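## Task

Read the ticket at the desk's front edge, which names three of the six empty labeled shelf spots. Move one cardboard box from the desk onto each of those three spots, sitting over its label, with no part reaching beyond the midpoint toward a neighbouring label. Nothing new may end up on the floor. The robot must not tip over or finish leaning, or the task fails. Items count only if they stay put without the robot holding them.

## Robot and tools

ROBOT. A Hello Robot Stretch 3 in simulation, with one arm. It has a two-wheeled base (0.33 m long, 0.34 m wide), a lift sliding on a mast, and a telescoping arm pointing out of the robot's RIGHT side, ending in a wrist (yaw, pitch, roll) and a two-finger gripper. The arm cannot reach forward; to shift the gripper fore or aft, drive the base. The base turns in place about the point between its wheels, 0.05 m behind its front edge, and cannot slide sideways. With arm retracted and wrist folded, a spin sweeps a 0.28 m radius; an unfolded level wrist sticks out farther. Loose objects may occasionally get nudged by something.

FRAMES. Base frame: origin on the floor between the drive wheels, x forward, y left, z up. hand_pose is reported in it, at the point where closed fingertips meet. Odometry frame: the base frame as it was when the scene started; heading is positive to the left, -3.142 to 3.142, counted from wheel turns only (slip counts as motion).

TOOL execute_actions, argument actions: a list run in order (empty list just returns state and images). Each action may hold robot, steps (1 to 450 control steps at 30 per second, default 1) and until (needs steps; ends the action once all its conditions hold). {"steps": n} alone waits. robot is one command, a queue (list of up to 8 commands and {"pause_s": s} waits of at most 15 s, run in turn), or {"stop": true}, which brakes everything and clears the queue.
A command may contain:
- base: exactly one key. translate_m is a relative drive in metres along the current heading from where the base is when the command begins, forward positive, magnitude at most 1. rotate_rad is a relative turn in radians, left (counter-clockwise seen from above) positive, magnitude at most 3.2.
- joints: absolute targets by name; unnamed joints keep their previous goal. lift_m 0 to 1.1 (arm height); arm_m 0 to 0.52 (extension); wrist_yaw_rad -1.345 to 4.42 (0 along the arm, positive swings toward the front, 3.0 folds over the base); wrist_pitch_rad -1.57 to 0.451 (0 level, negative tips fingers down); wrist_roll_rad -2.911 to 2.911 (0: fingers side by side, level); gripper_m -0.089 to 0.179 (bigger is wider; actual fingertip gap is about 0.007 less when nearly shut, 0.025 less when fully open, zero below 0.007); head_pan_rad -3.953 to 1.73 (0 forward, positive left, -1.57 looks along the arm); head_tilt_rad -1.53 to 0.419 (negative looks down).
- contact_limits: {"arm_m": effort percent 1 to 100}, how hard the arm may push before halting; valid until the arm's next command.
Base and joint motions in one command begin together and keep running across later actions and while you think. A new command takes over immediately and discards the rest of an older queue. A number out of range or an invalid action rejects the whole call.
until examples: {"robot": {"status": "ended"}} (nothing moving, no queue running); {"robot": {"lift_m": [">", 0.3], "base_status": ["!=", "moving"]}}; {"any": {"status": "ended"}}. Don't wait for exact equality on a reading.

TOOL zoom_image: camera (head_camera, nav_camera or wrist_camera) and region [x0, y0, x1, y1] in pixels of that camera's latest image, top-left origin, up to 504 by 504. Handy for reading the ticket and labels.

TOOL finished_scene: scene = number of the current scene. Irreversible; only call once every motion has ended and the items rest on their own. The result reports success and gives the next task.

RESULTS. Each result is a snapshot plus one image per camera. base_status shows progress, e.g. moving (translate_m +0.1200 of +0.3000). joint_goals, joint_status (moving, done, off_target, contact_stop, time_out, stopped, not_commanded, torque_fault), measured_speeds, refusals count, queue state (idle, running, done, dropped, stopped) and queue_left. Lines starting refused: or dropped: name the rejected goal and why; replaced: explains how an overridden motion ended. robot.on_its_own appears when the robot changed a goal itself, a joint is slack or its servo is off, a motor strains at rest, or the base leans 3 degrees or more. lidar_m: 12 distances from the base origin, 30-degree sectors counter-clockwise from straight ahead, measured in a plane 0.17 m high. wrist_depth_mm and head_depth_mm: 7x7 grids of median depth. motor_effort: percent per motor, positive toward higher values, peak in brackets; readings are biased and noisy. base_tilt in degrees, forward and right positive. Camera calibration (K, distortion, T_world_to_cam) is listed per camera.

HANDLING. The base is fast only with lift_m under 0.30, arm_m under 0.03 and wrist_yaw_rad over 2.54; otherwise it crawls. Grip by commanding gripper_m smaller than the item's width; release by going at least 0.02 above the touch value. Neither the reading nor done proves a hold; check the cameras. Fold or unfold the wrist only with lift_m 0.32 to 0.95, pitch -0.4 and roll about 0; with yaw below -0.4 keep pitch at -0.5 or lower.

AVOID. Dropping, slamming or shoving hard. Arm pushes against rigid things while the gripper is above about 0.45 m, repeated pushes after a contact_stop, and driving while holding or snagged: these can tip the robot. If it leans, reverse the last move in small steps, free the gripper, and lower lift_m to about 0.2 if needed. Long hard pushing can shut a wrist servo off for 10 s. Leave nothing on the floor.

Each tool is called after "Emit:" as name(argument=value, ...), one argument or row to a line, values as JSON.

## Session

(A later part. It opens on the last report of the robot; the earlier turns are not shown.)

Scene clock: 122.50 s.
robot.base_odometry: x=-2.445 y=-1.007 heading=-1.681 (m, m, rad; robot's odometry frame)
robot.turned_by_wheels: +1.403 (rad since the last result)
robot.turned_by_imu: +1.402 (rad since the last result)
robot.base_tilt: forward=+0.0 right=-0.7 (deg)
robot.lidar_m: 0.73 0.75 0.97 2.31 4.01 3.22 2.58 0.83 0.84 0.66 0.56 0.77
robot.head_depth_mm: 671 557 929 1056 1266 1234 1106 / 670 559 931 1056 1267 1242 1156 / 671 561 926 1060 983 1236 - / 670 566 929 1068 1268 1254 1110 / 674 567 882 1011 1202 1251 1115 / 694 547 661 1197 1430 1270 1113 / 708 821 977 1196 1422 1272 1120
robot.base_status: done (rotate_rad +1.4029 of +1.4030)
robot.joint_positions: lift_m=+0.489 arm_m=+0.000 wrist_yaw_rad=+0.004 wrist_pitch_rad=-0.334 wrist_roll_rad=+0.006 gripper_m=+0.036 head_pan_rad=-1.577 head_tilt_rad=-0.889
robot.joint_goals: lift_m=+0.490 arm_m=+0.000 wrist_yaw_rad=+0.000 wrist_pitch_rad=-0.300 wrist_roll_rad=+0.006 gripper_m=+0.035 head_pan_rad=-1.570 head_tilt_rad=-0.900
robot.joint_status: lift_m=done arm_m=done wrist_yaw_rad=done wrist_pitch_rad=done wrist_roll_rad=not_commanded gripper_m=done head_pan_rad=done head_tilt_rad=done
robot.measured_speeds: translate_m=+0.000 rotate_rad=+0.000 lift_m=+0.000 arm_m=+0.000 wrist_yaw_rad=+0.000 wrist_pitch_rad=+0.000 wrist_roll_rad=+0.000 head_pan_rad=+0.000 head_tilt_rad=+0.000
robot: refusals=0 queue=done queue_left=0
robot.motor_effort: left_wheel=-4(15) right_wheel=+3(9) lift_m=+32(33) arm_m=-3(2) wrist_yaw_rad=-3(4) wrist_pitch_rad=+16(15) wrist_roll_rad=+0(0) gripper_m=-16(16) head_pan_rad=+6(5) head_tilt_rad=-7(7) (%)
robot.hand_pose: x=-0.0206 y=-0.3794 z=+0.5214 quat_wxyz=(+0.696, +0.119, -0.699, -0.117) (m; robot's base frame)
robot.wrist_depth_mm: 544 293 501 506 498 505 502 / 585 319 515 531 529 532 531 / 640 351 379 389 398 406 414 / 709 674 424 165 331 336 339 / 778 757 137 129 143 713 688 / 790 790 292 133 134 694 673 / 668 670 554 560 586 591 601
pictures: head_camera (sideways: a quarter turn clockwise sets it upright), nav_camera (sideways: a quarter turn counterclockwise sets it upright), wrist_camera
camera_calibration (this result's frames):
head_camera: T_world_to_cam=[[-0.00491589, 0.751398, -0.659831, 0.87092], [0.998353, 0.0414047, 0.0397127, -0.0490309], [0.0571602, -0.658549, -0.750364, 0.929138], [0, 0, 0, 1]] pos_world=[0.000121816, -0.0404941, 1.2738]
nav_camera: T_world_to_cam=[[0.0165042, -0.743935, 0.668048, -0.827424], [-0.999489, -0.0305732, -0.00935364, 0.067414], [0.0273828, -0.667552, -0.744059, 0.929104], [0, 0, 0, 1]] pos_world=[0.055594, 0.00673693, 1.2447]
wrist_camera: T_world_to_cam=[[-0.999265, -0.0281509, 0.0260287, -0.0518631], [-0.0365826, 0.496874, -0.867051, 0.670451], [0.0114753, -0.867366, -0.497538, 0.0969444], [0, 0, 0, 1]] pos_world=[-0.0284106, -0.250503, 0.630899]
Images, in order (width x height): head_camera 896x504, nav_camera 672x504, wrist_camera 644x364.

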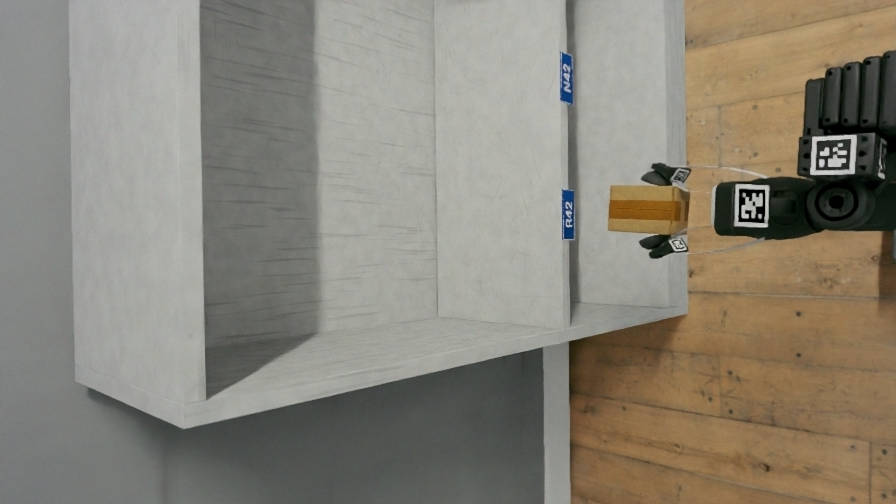

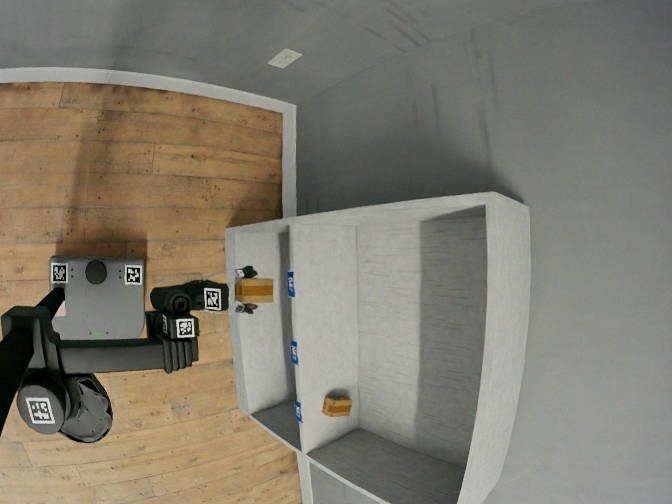

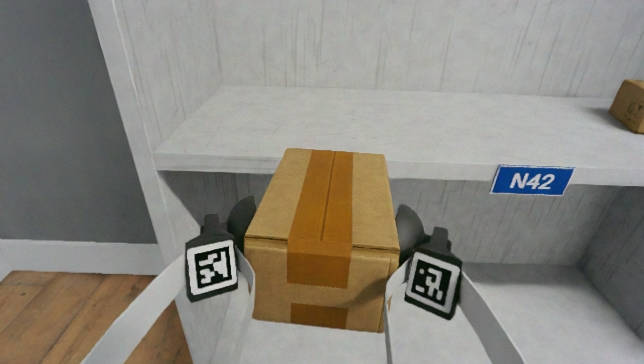

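Emit:
execute_actions(
  actions=[
    {"robot":{"base":{"translate_m":0.01},"joints":{"lift_m":0.52}},"steps":450,"until":{"robot":{"lift_m":[">",0.505]}}},
    {"robot":[{"joints":{"arm_m":0.27}},{"joints":{"lift_m":0.484}},{"joints":{"gripper_m":0.13}},{"joints":{"arm_m":0.0}}],"steps":450,"until":{"robot":{"arm_m":["<",0.1],"queue_left":["=",0]}}},
  ],
)

Scene clock: 130.40 s.
robot.base_odometry: x=-2.446 y=-1.017 heading=-1.681 (m, m, rad; robot's odometry frame)
robot.turned_by_wheels: +0.000 (rad since the last result)
robot.turned_by_imu: -0.002 (rad since the last result)
robot.base_tilt: forward=+0.0 right=-0.6 (deg)
robot.lidar_m: 0.72 0.74 0.96 2.27 4.02 3.22 2.59 0.84 0.85 0.60 0.55 0.76
robot.head_depth_mm: 669 558 928 1061 1263 1241 1111 / 669 559 927 1060 1264 1236 - / 667 562 928 1058 978 - 1093 / 670 564 929 1065 1270 1246 1116 / 674 567 882 937 1124 1246 1114 / 694 547 920 1195 1424 1277 1116 / 706 821 973 1192 1430 1279 1120
robot.base_status: done (translate_m +0.0100 of +0.0100)
robot.joint_positions: lift_m=+0.484 arm_m=+0.097 wrist_yaw_rad=+0.002 wrist_pitch_rad=-0.323 wrist_roll_rad=+0.006 gripper_m=+0.130 head_pan_rad=-1.577 head_tilt_rad=-0.889
robot.joint_goals: lift_m=+0.484 arm_m=+0.000 wrist_yaw_rad=+0.000 wrist_pitch_rad=-0.300 wrist_roll_rad=+0.006 gripper_m=+0.130 head_pan_rad=-1.570 head_tilt_rad=-0.900
robot.joint_status: lift_m=done arm_m=moving wrist_yaw_rad=done wrist_pitch_rad=done wrist_roll_rad=not_commanded gripper_m=done head_pan_rad=done head_tilt_rad=done
robot.measured_speeds: translate_m=+0.000 rotate_rad=+0.000 lift_m=+0.000 arm_m=-0.140 wrist_yaw_rad=+0.000 wrist_pitch_rad=+0.000 wrist_roll_rad=+0.000 head_pan_rad=+0.000 head_tilt_rad=+0.000
robot: refusals=0 queue=running queue_left=0
robot.motor_effort: left_wheel=-4(6) right_wheel=+4(8) lift_m=+15(32) arm_m=-4(4) wrist_yaw_rad=-2(3) wrist_pitch_rad=+10(16) wrist_roll_rad=+0(0) gripper_m=+1(94) head_pan_rad=+4(5) head_tilt_rad=-7(7) (%)
robot.hand_pose: x=-0.0210 y=-0.4774 z=+0.5190 quat_wxyz=(+0.696, +0.114, -0.700, -0.114) (m; robot's base frame)
robot.wrist_depth_mm: 206 286 417 417 412 417 415 / 203 289 449 444 448 448 443 / 214 292 379 290 397 406 418 / 562 260 278 283 287 295 297 / 643 242 247 244 247 249 246 / 690 340 624 638 641 - 638 / 669 359 550 577 586 576 595
pictures: head_camera (sideways: a quarter turn clockwise sets it upright), nav_camera (sideways: a quarter turn counterclockwise sets it upright), wrist_camera
camera_calibration (this result's frames):
head_camera: T_world_to_cam=[[-0.00491563, 0.751398, -0.659831, 0.87092], [0.998353, 0.0414044, 0.0397127, -0.0490309], [0.0571599, -0.658549, -0.750364, 0.929138], [0, 0, 0, 1]] pos_world=[0.000121802, -0.0404941, 1.2738]
nav_camera: T_world_to_cam=[[0.0165039, -0.743935, 0.668048, -0.827424], [-0.999489, -0.0305728, -0.00935365, 0.067414], [0.0273826, -0.667552, -0.744059, 0.929104], [0, 0, 0, 1]] pos_world=[0.055594, 0.00673692, 1.2447]
wrist_camera: T_world_to_cam=[[-0.999303, -0.0264956, 0.0262893, -0.0542223], [-0.0358766, 0.487551, -0.872357, 0.715321], [0.0102962, -0.872693, -0.488161, 0.00332226], [0, 0, 0, 1]] pos_world=[-0.0285555, -0.347292, 0.627062]
Images, in order (width x height): head_camera 896x504, nav_camera 672x504, wrist_camera 644x364.

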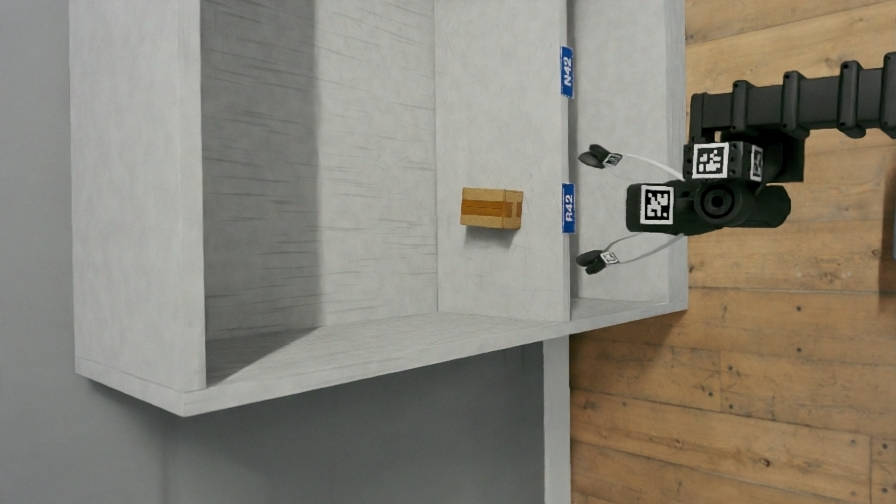

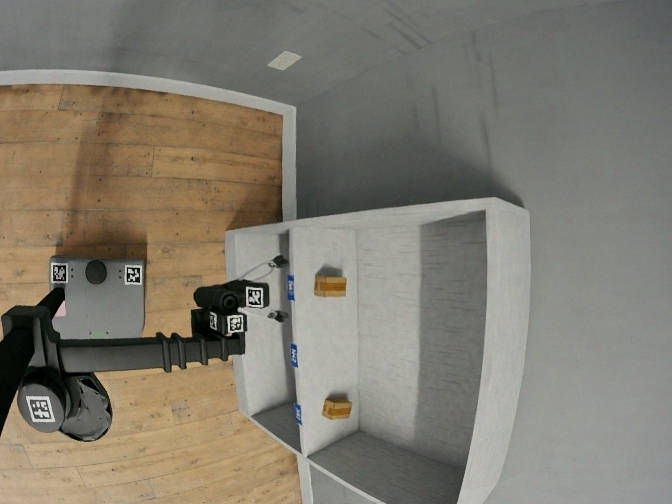

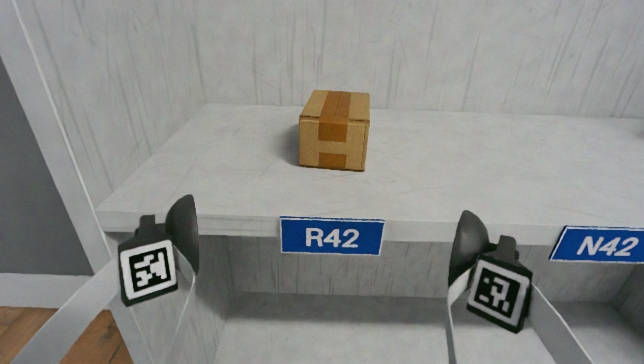

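Emit:
execute_actions(
  actions=[
    {"robot":{"base":{"rotate_rad":-1.363},"joints":{"wrist_yaw_rad":2.6,"wrist_pitch_rad":-0.4,"lift_m":0.28,"gripper_m":0.06,"arm_m":0.0}},"steps":450,"until":{"robot":{"base_status":["!=","moving"]}}},
    {"robot":{"base":{"translate_m":-1.0}},"steps":450,"until":{"robot":{"translate_m":["<",-0.84]}}},
    {"robot":{"base":{"translate_m":-1.0}},"steps":450,"until":{"robot":{"translate_m":["<",-0.84]}}},
    {"robot":[{"base":{"translate_m":-0.985}},{"base":{"rotate_rad":-1.28},"joints":{"lift_m":0.74,"head_pan_rad":-1.57,"head_tilt_rad":-0.7,"wrist_yaw_rad":0.0}},{"joints":{"wrist_pitch_rad":-0.3,"arm_m":0.12,"gripper_m":0.14}}],"steps":450,"until":{"robot":{"status":"ended"}}},
  ],
)

Scene clock: 151.37 s.
robot.base_odometry: x=+0.215 y=-0.756 heading=+1.960 (m, m, rad; robot's odometry frame)
robot.turned_by_wheels: -2.643 (rad since the last result)
robot.turned_by_imu: -2.649 (rad since the last result)
robot.base_tilt: forward=+0.1 right=-0.7 (deg)
robot.lidar_m: 2.68 3.37 3.19 1.73 1.18 1.10 1.12 1.37 1.28 0.86 1.01 2.65
robot.head_depth_mm: 1038 1151 1240 1039 1581 - - / 1092 1216 1285 960 769 - 1142 / 1147 1277 1333 952 772 - 1159 / 1209 1363 1331 958 826 1396 1179 / 1279 1446 1338 961 1565 1397 1181 / 1351 1556 1337 962 1654 1402 1179 / 1452 1662 1352 1001 1668 1406 1183
robot.base_status: done (rotate_rad -1.2799 of -1.2800)
robot.joint_positions: lift_m=+0.739 arm_m=+0.120 wrist_yaw_rad=+0.002 wrist_pitch_rad=-0.323 wrist_roll_rad=+0.006 gripper_m=+0.140 head_pan_rad=-1.577 head_tilt_rad=-0.705
robot.joint_goals: lift_m=+0.740 arm_m=+0.120 wrist_yaw_rad=+0.000 wrist_pitch_rad=-0.300 wrist_roll_rad=+0.006 gripper_m=+0.140 head_pan_rad=-1.570 head_tilt_rad=-0.700
robot.joint_status: lift_m=done arm_m=done wrist_yaw_rad=done wrist_pitch_rad=done wrist_roll_rad=not_commanded gripper_m=done head_pan_rad=done head_tilt_rad=done
robot.measured_speeds: translate_m=+0.000 rotate_rad=+0.000 lift_m=+0.000 arm_m=+0.000 wrist_yaw_rad=+0.000 wrist_pitch_rad=+0.000 wrist_roll_rad=+0.000 head_pan_rad=+0.000 head_tilt_rad=+0.000
robot: refusals=0 queue=done queue_left=0
robot.motor_effort: left_wheel=+4(13) right_wheel=-2(8) lift_m=+31(32) arm_m=+4(4) wrist_yaw_rad=-2(4) wrist_pitch_rad=+11(12) wrist_roll_rad=+0(0) gripper_m=+1(96) head_pan_rad=+5(3) head_tilt_rad=+3(26) (%)
robot.hand_pose: x=-0.0209 y=-0.5000 z=+0.7740 quat_wxyz=(+0.696, +0.115, -0.700, -0.114) (m; robot's base frame)
robot.wrist_depth_mm: - - - 974 854 769 680 / 521 646 672 703 716 763 719 / 410 420 429 330 449 464 750 / - 324 313 318 327 333 805 / - - 267 252 257 271 816 / - - - 235 211 - 879 / 962 966 981 997 751 186 929
pictures: head_camera (sideways: a quarter turn clockwise sets it upright), nav_camera (sideways: a quarter turn counterclockwise sets it upright), wrist_camera
camera_calibration (this result's frames):
head_camera: T_world_to_cam=[[-0.00570883, 0.617318, -0.786693, 1.03626], [0.99839, 0.0479196, 0.0303575, -0.0368601], [0.0564382, -0.785253, -0.616597, 0.755158], [0, 0, 0, 1]] pos_world=[0.0000968073, -0.0449447, 1.28197]
nav_camera: T_world_to_cam=[[0.017305, -0.608473, 0.793386, -0.990781], [-0.999495, -0.0316924, -0.00250534, 0.0584997], [0.0266687, -0.792942, -0.608714, 0.753066], [0, 0, 0, 1]] pos_world=[0.0555323, -0.00387153, 1.24462]
wrist_camera: T_world_to_cam=[[-0.999301, -0.0265952, 0.0262861, -0.0615501], [-0.0359238, 0.487662, -0.872293, 0.948797], [0.0103801, -0.872627, -0.488277, 0.108154], [0, 0, 0, 1]] pos_world=[-0.0285453, -0.369951, 0.882055]
Images, in order (width x height): head_camera 896x504, nav_camera 672x504, wrist_camera 644x364.

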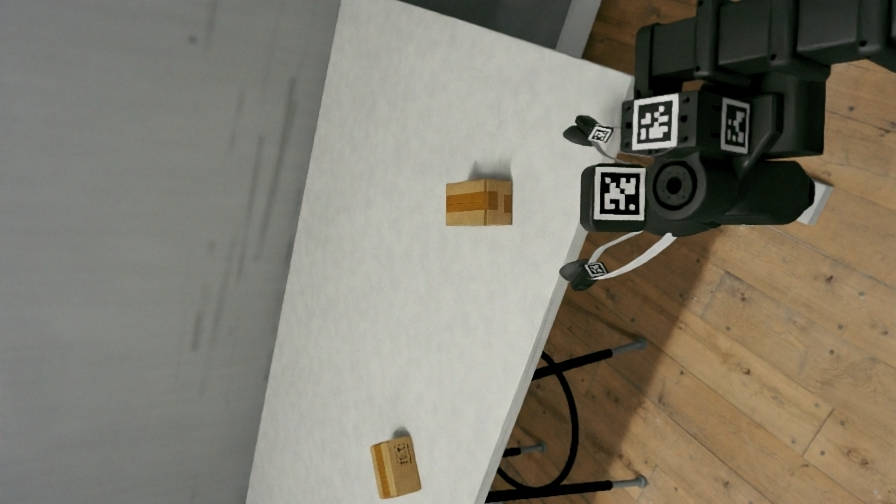

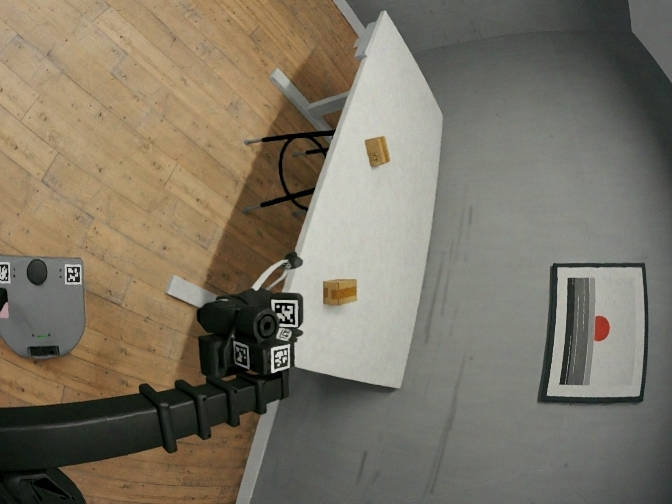

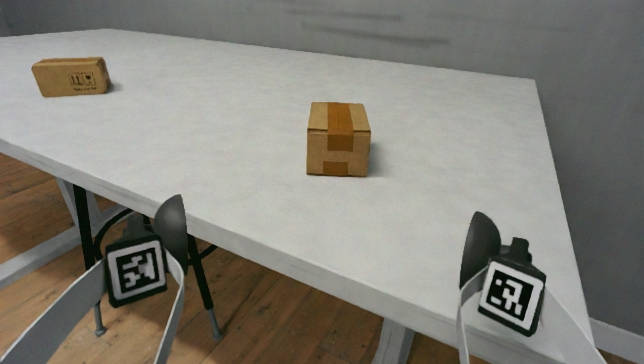

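Emit:
execute_actions(
  actions=[
    {"robot":[{"joints":{"arm_m":0.32,"lift_m":0.711}},{"joints":{"gripper_m":0.035}},{"joints":{"lift_m":0.75}},{"joints":{"arm_m":0.0}}],"steps":450,"until":{"robot":{"arm_m":["<",0.04],"queue_left":["=",0]}}},
    {"robot":{"base":{"rotate_rad":1.206},"joints":{"wrist_yaw_rad":2.6,"lift_m":0.28,"wrist_pitch_rad":-0.4,"head_tilt_rad":-0.9}},"steps":450,"until":{"robot":{"base_status":["!=","moving"]}}},
    {"robot":{"base":{"translate_m":1.0}},"steps":450,"until":{"robot":{"translate_m":[">",0.2]}}},
  ],
)

Emit:
execute_actions(
  actions=[
    {"steps":450,"until":{"robot":{"translate_m":[">",0.85]}}},
    {"robot":{"base":{"translate_m":1.0}},"steps":450,"until":{"robot":{"x":["<",-1.3]}}},
    {"robot":{"base":{"translate_m":1.0}},"steps":450,"until":{"robot":{"x":["<",-1.6]}}},
    {"robot":[{"base":{"translate_m":0.80}},{"base":{"rotate_rad":1.436},"joints":{"lift_m":0.52,"wrist_yaw_rad":0.0}},{"joints":{"wrist_pitch_rad":-0.3}}],"steps":450,"until":{"robot":{"status":"ended"}}},
  ],
)

Scene clock: 164.27 s.
robot.base_odometry: x=+0.011 y=-0.760 heading=-3.118 (m, m, rad; robot's odometry frame)
robot.turned_by_wheels: +1.206 (rad since the last result)
robot.turned_by_imu: +1.200 (rad since the last result)
robot.base_tilt: forward=-0.2 right=-0.6 (deg)
robot.lidar_m: 2.99 1.45 1.11 1.09 1.15 1.51 1.06 1.18 1.75 2.66 2.84 3.19
robot.head_depth_mm: 2274 2591 2174 1769 1464 1272 1110 / 2325 2609 2190 1763 1472 1270 1115 / 2332 2672 2195 1764 1486 1267 1127 / 2360 2694 2193 1767 1483 1276 1130 / 2408 2667 2210 1785 1476 1264 1116 / 2447 2753 2211 1783 1494 1272 1114 / 2463 2803 2239 1783 1491 1282 1124
robot.base_status: moving (translate_m +0.2035 of +1.0000)
robot.joint_positions: lift_m=+0.280 arm_m=+0.000 wrist_yaw_rad=+2.597 wrist_pitch_rad=-0.423 wrist_roll_rad=+0.006 gripper_m=+0.036 head_pan_rad=-1.577 head_tilt_rad=-0.889
robot.joint_goals: lift_m=+0.280 arm_m=+0.000 wrist_yaw_rad=+2.600 wrist_pitch_rad=-0.400 wrist_roll_rad=+0.006 gripper_m=+0.035 head_pan_rad=-1.570 head_tilt_rad=-0.900
robot.joint_status: lift_m=moving arm_m=moving wrist_yaw_rad=moving wrist_pitch_rad=moving wrist_roll_rad=not_commanded gripper_m=done head_pan_rad=done head_tilt_rad=done
robot.measured_speeds: translate_m=+0.236 rotate_rad=+0.000 lift_m=+0.000 arm_m=+0.000 wrist_yaw_rad=+0.000 wrist_pitch_rad=+0.000 wrist_roll_rad=+0.000 head_pan_rad=+0.000 head_tilt_rad=+0.000
robot: refusals=0 queue=running queue_left=0
robot.motor_effort: left_wheel=+5(10) right_wheel=+9(9) lift_m=+15(32) arm_m=-4(3) wrist_yaw_rad=+2(4) wrist_pitch_rad=+11(13) wrist_roll_rad=+0(0) gripper_m=-15(96) head_pan_rad=+4(5) head_tilt_rad=-7(31) (%)
robot.hand_pose: x=+0.0947 y=+0.0462 z=+0.2921 quat_wxyz=(+0.329, +0.707, -0.044, +0.624) (m; robot's base frame)
robot.wrist_depth_mm: 862 944 - - - - - / 913 - - - - - - / 877 890 879 911 928 938 954 / 684 685 690 165 715 725 731 / 569 569 140 129 143 597 602 / - 493 137 133 135 501 497 / - - 414 404 425 431 438
pictures: head_camera (sideways: a quarter turn clockwise sets it upright), nav_camera (sideways: a quarter turn counterclockwise sets it upright), wrist_camera
camera_calibration (this result's frames):
head_camera: T_world_to_cam=[[-0.00494329, 0.751137, -0.660128, 0.871307], [0.998352, 0.0414548, 0.039694, -0.0490066], [0.0571811, -0.658843, -0.750104, 0.9288], [0, 0, 0, 1]] pos_world=[0.000123147, -0.0405054, 1.27382]
nav_camera: T_world_to_cam=[[0.0165314, -0.74367, 0.668342, -0.827807], [-0.999488, -0.0306113, -0.00933926, 0.0673952], [0.0274041, -0.667845, -0.743796, 0.928761], [0, 0, 0, 1]] pos_world=[0.0555936, 0.00671603, 1.2447]
wrist_camera: T_world_to_cam=[[0.868521, -0.495083, 0.0237678, -0.0733296], [-0.266674, -0.50717, -0.819551, 0.318643], [0.4178, 0.705459, -0.572513, 0.261461], [0, 0, 0, 1]] pos_world=[0.0394237, -0.0591482, 0.412577]
Images, in order (width x height): head_camera 896x504, nav_camera 672x504, wrist_camera 644x364.

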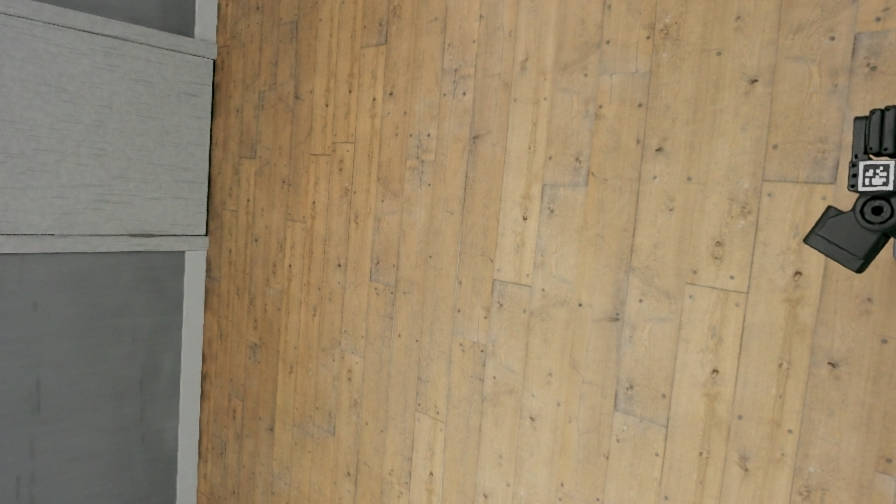

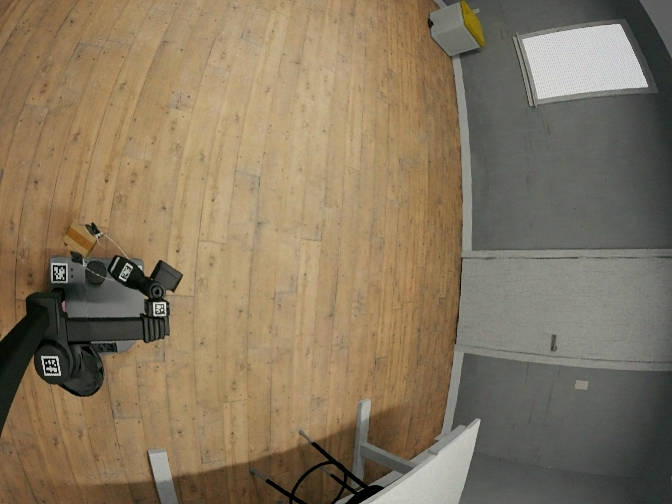

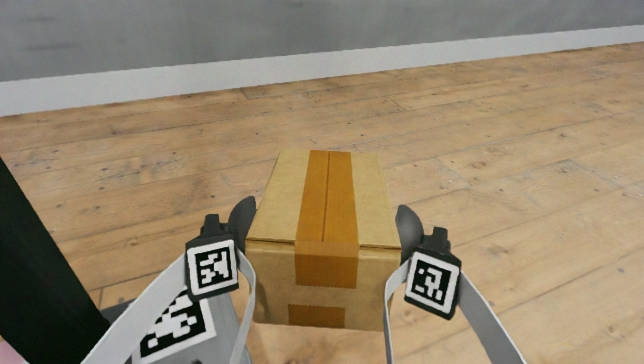

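Scene clock: 177.67 s.
robot.base_odometry: x=-2.409 y=-0.819 heading=-1.682 (m, m, rad; robot's odometry frame)
robot.turned_by_wheels: +1.436 (rad since the last result)
robot.turned_by_imu: +1.435 (rad since the last result)
robot.base_tilt: forward=+0.0 right=-0.6 (deg)
robot.lidar_m: 0.92 0.94 1.23 2.90 3.99 3.00 2.39 1.33 0.72 0.83 0.65 0.97
robot.head_depth_mm: 691 810 964 1082 1234 1247 1127 / 693 811 964 1075 1294 1250 - / 694 811 963 1080 1268 1244 - / 692 809 965 1075 1304 1246 1113 / 695 811 961 1076 1278 1245 1109 / 692 811 962 1077 1185 1250 1118 / 690 572 889 882 1425 1272 1115
robot.base_status: done (rotate_rad +1.4358 of +1.4360)
robot.joint_positions: lift_m=+0.519 arm_m=+0.000 wrist_yaw_rad=+0.004 wrist_pitch_rad=-0.334 wrist_roll_rad=+0.006 gripper_m=+0.036 head_pan_rad=-1.577 head_tilt_rad=-0.889
robot.joint_goals: lift_m=+0.520 arm_m=+0.000 wrist_yaw_rad=+0.000 wrist_pitch_rad=-0.300 wrist_roll_rad=+0.006 gripper_m=+0.035 head_pan_rad=-1.570 head_tilt_rad=-0.900
robot.joint_status: lift_m=done arm_m=done wrist_yaw_rad=done wrist_pitch_rad=done wrist_roll_rad=not_commanded gripper_m=done head_pan_rad=done head_tilt_rad=done
robot.measured_speeds: translate_m=+0.000 rotate_rad=+0.000 lift_m=+0.000 arm_m=+0.000 wrist_yaw_rad=+0.000 wrist_pitch_rad=+0.000 wrist_roll_rad=+0.000 head_pan_rad=+0.000 head_tilt_rad=+0.000
robot: refusals=0 queue=done queue_left=0
robot.motor_effort: left_wheel=-4(16) right_wheel=+4(8) lift_m=+32(34) arm_m=-3(3) wrist_yaw_rad=-3(3) wrist_pitch_rad=+16(18) wrist_roll_rad=+0(0) gripper_m=-16(16) head_pan_rad=+5(5) head_tilt_rad=-7(7) (%)
robot.hand_pose: x=-0.0207 y=-0.3794 z=+0.5515 quat_wxyz=(+0.696, +0.119, -0.699, -0.117) (m; robot's base frame)
robot.wrist_depth_mm: 429 533 537 527 534 528 487 / 430 566 568 569 573 559 485 / 412 417 429 468 480 429 465 / 397 372 378 165 371 380 383 / 451 652 140 129 143 713 481 / 508 607 402 133 135 673 495 / 680 587 604 584 611 607 695
pictures: head_camera (sideways: a quarter turn clockwise sets it upright), nav_camera (sideways: a quarter turn counterclockwise sets it upright), wrist_camera
camera_calibration (this result's frames):
head_camera: T_world_to_cam=[[-0.00494129, 0.751436, -0.659787, 0.870863], [0.998351, 0.0414365, 0.0397154, -0.0490345], [0.0571829, -0.658503, -0.750402, 0.929188], [0, 0, 0, 1]] pos_world=[0.000123206, -0.0404927, 1.2738]
nav_camera: T_world_to_cam=[[0.0165293, -0.743973, 0.668005, -0.827367], [-0.999488, -0.0306067, -0.00935576, 0.0674167], [0.0274058, -0.667508, -0.744098, 0.929155], [0, 0, 0, 1]] pos_world=[0.0555937, 0.00674195, 1.2447]
wrist_camera: T_world_to_cam=[[-0.999268, -0.0280327, 0.0260381, -0.0526331], [-0.0365302, 0.496743, -0.867129, 0.696501], [0.0113737, -0.867445, -0.497403, 0.11177], [0, 0, 0, 1]] pos_world=[-0.0284225, -0.250503, 0.660921]
Images, in order (width x height): head_camera 896x504, nav_camera 672x504, wrist_camera 644x364.

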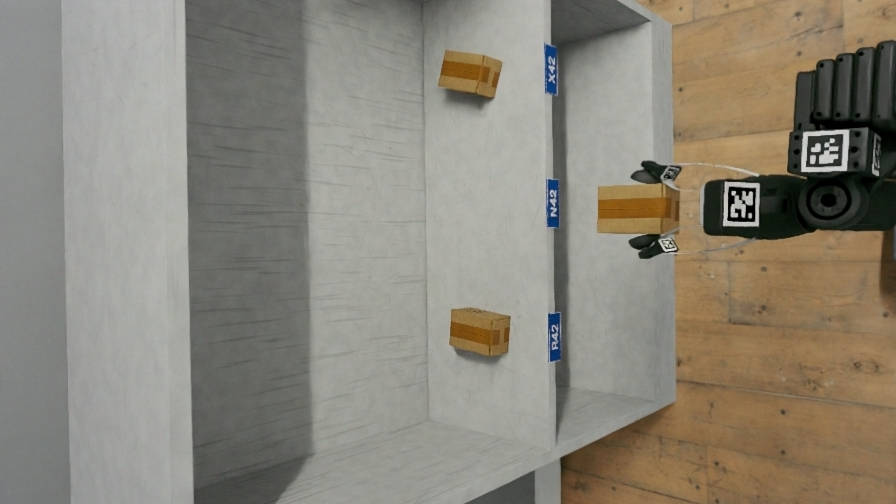

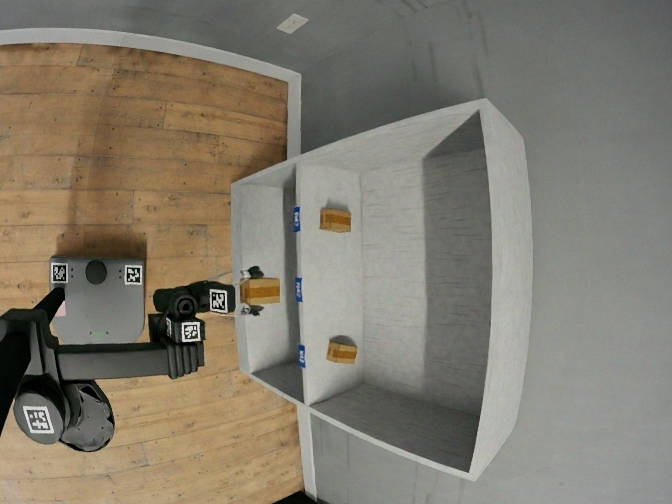

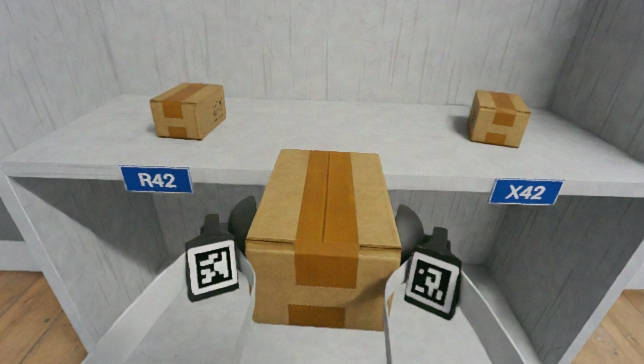

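Emit:
execute_actions(
  actions=[
    {"robot":[{"base":{"translate_m":-0.007},"joints":{"arm_m":0.305}},{"joints":{"lift_m":0.484}},{"joints":{"gripper_m":0.12}},{"joints":{"arm_m":0.2}}],"steps":450,"until":{"robot":{"status":"ended"}}},
  ],
)

Scene clock: 185.37 s.
robot.base_odometry: x=-2.409 y=-0.812 heading=-1.682 (m, m, rad; robot's odometry frame)
robot.turned_by_wheels: +0.000 (rad since the last result)
robot.turned_by_imu: -0.002 (rad since the last result)
robot.base_tilt: forward=+0.0 right=-0.4 (deg)
robot.lidar_m: 0.92 0.94 1.23 2.92 3.98 3.01 2.39 1.33 0.72 0.83 0.66 0.98
robot.head_depth_mm: 694 812 968 1073 1219 1238 1110 / 694 813 962 1079 1298 1244 - / 694 809 962 1081 984 1229 1112 / 691 812 965 1077 1310 1247 1109 / 691 813 962 1081 1274 1253 1114 / 691 808 961 1078 1199 1260 1118 / 692 573 908 905 1420 1276 1121
robot.base_status: done (translate_m -0.0070 of -0.0070)
robot.joint_positions: lift_m=+0.484 arm_m=+0.200 wrist_yaw_rad=+0.002 wrist_pitch_rad=-0.323 wrist_roll_rad=+0.006 gripper_m=+0.120 head_pan_rad=-1.577 head_tilt_rad=-0.889
robot.joint_goals: lift_m=+0.484 arm_m=+0.200 wrist_yaw_rad=+0.000 wrist_pitch_rad=-0.300 wrist_roll_rad=+0.006 gripper_m=+0.120 head_pan_rad=-1.570 head_tilt_rad=-0.900
robot.joint_status: lift_m=done arm_m=done wrist_yaw_rad=done wrist_pitch_rad=done wrist_roll_rad=not_commanded gripper_m=done head_pan_rad=done head_tilt_rad=done
robot.measured_speeds: translate_m=+0.000 rotate_rad=+0.000 lift_m=+0.000 arm_m=+0.000 wrist_yaw_rad=+0.000 wrist_pitch_rad=+0.000 wrist_roll_rad=+0.000 head_pan_rad=+0.000 head_tilt_rad=+0.000
robot: refusals=0 queue=done queue_left=0
robot.motor_effort: left_wheel=-4(10) right_wheel=+4(5) lift_m=+15(31) arm_m=-4(5) wrist_yaw_rad=-2(3) wrist_pitch_rad=+11(15) wrist_roll_rad=+0(0) gripper_m=+1(99) head_pan_rad=+5(5) head_tilt_rad=-7(7) (%)
robot.hand_pose: x=-0.0209 y=-0.5805 z=+0.5189 quat_wxyz=(+0.696, +0.115, -0.700, -0.114) (m; robot's base frame)
robot.wrist_depth_mm: 348 351 348 347 347 349 343 / 380 377 376 371 375 372 371 / 238 294 379 252 391 393 272 / 226 264 277 227 285 289 239 / 213 225 218 222 224 238 231 / 178 178 181 183 185 195 189 / 436 553 549 186 547 564 185
pictures: head_camera (sideways: a quarter turn clockwise sets it upright), nav_camera (sideways: a quarter turn counterclockwise sets it upright), wrist_camera
camera_calibration (this result's frames):
head_camera: T_world_to_cam=[[-0.00494138, 0.751436, -0.659787, 0.870863], [0.998351, 0.0414366, 0.0397154, -0.0490345], [0.0571829, -0.658503, -0.750402, 0.929188], [0, 0, 0, 1]] pos_world=[0.000123211, -0.0404927, 1.2738]
nav_camera: T_world_to_cam=[[0.0165294, -0.743974, 0.668005, -0.827367], [-0.999488, -0.0306068, -0.00935577, 0.0674167], [0.0274059, -0.667508, -0.744098, 0.929155], [0, 0, 0, 1]] pos_world=[0.0555937, 0.00674197, 1.2447]
wrist_camera: T_world_to_cam=[[-0.9993, -0.026597, 0.0262918, -0.0569924], [-0.0359303, 0.487719, -0.872261, 0.765622], [0.0103765, -0.872595, -0.488334, -0.086576], [0, 0, 0, 1]] pos_world=[-0.0285451, -0.45047, 0.627043]
Images, in order (width x height): head_camera 896x504, nav_camera 672x504, wrist_camera 644x364.

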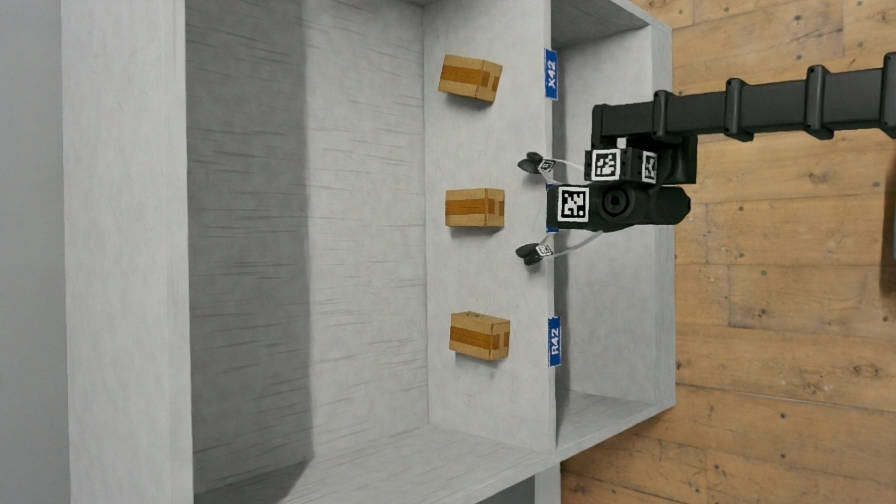

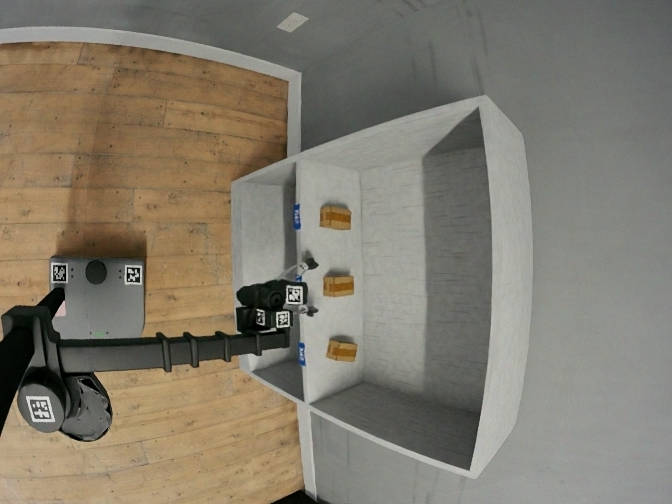

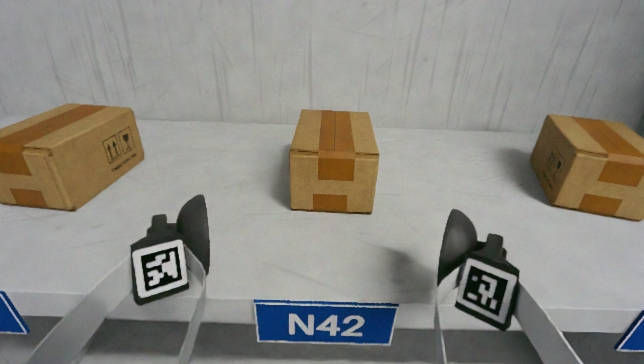

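Emit:
finished_scene(
  scene=2,
)

The scene is finished: the task was done.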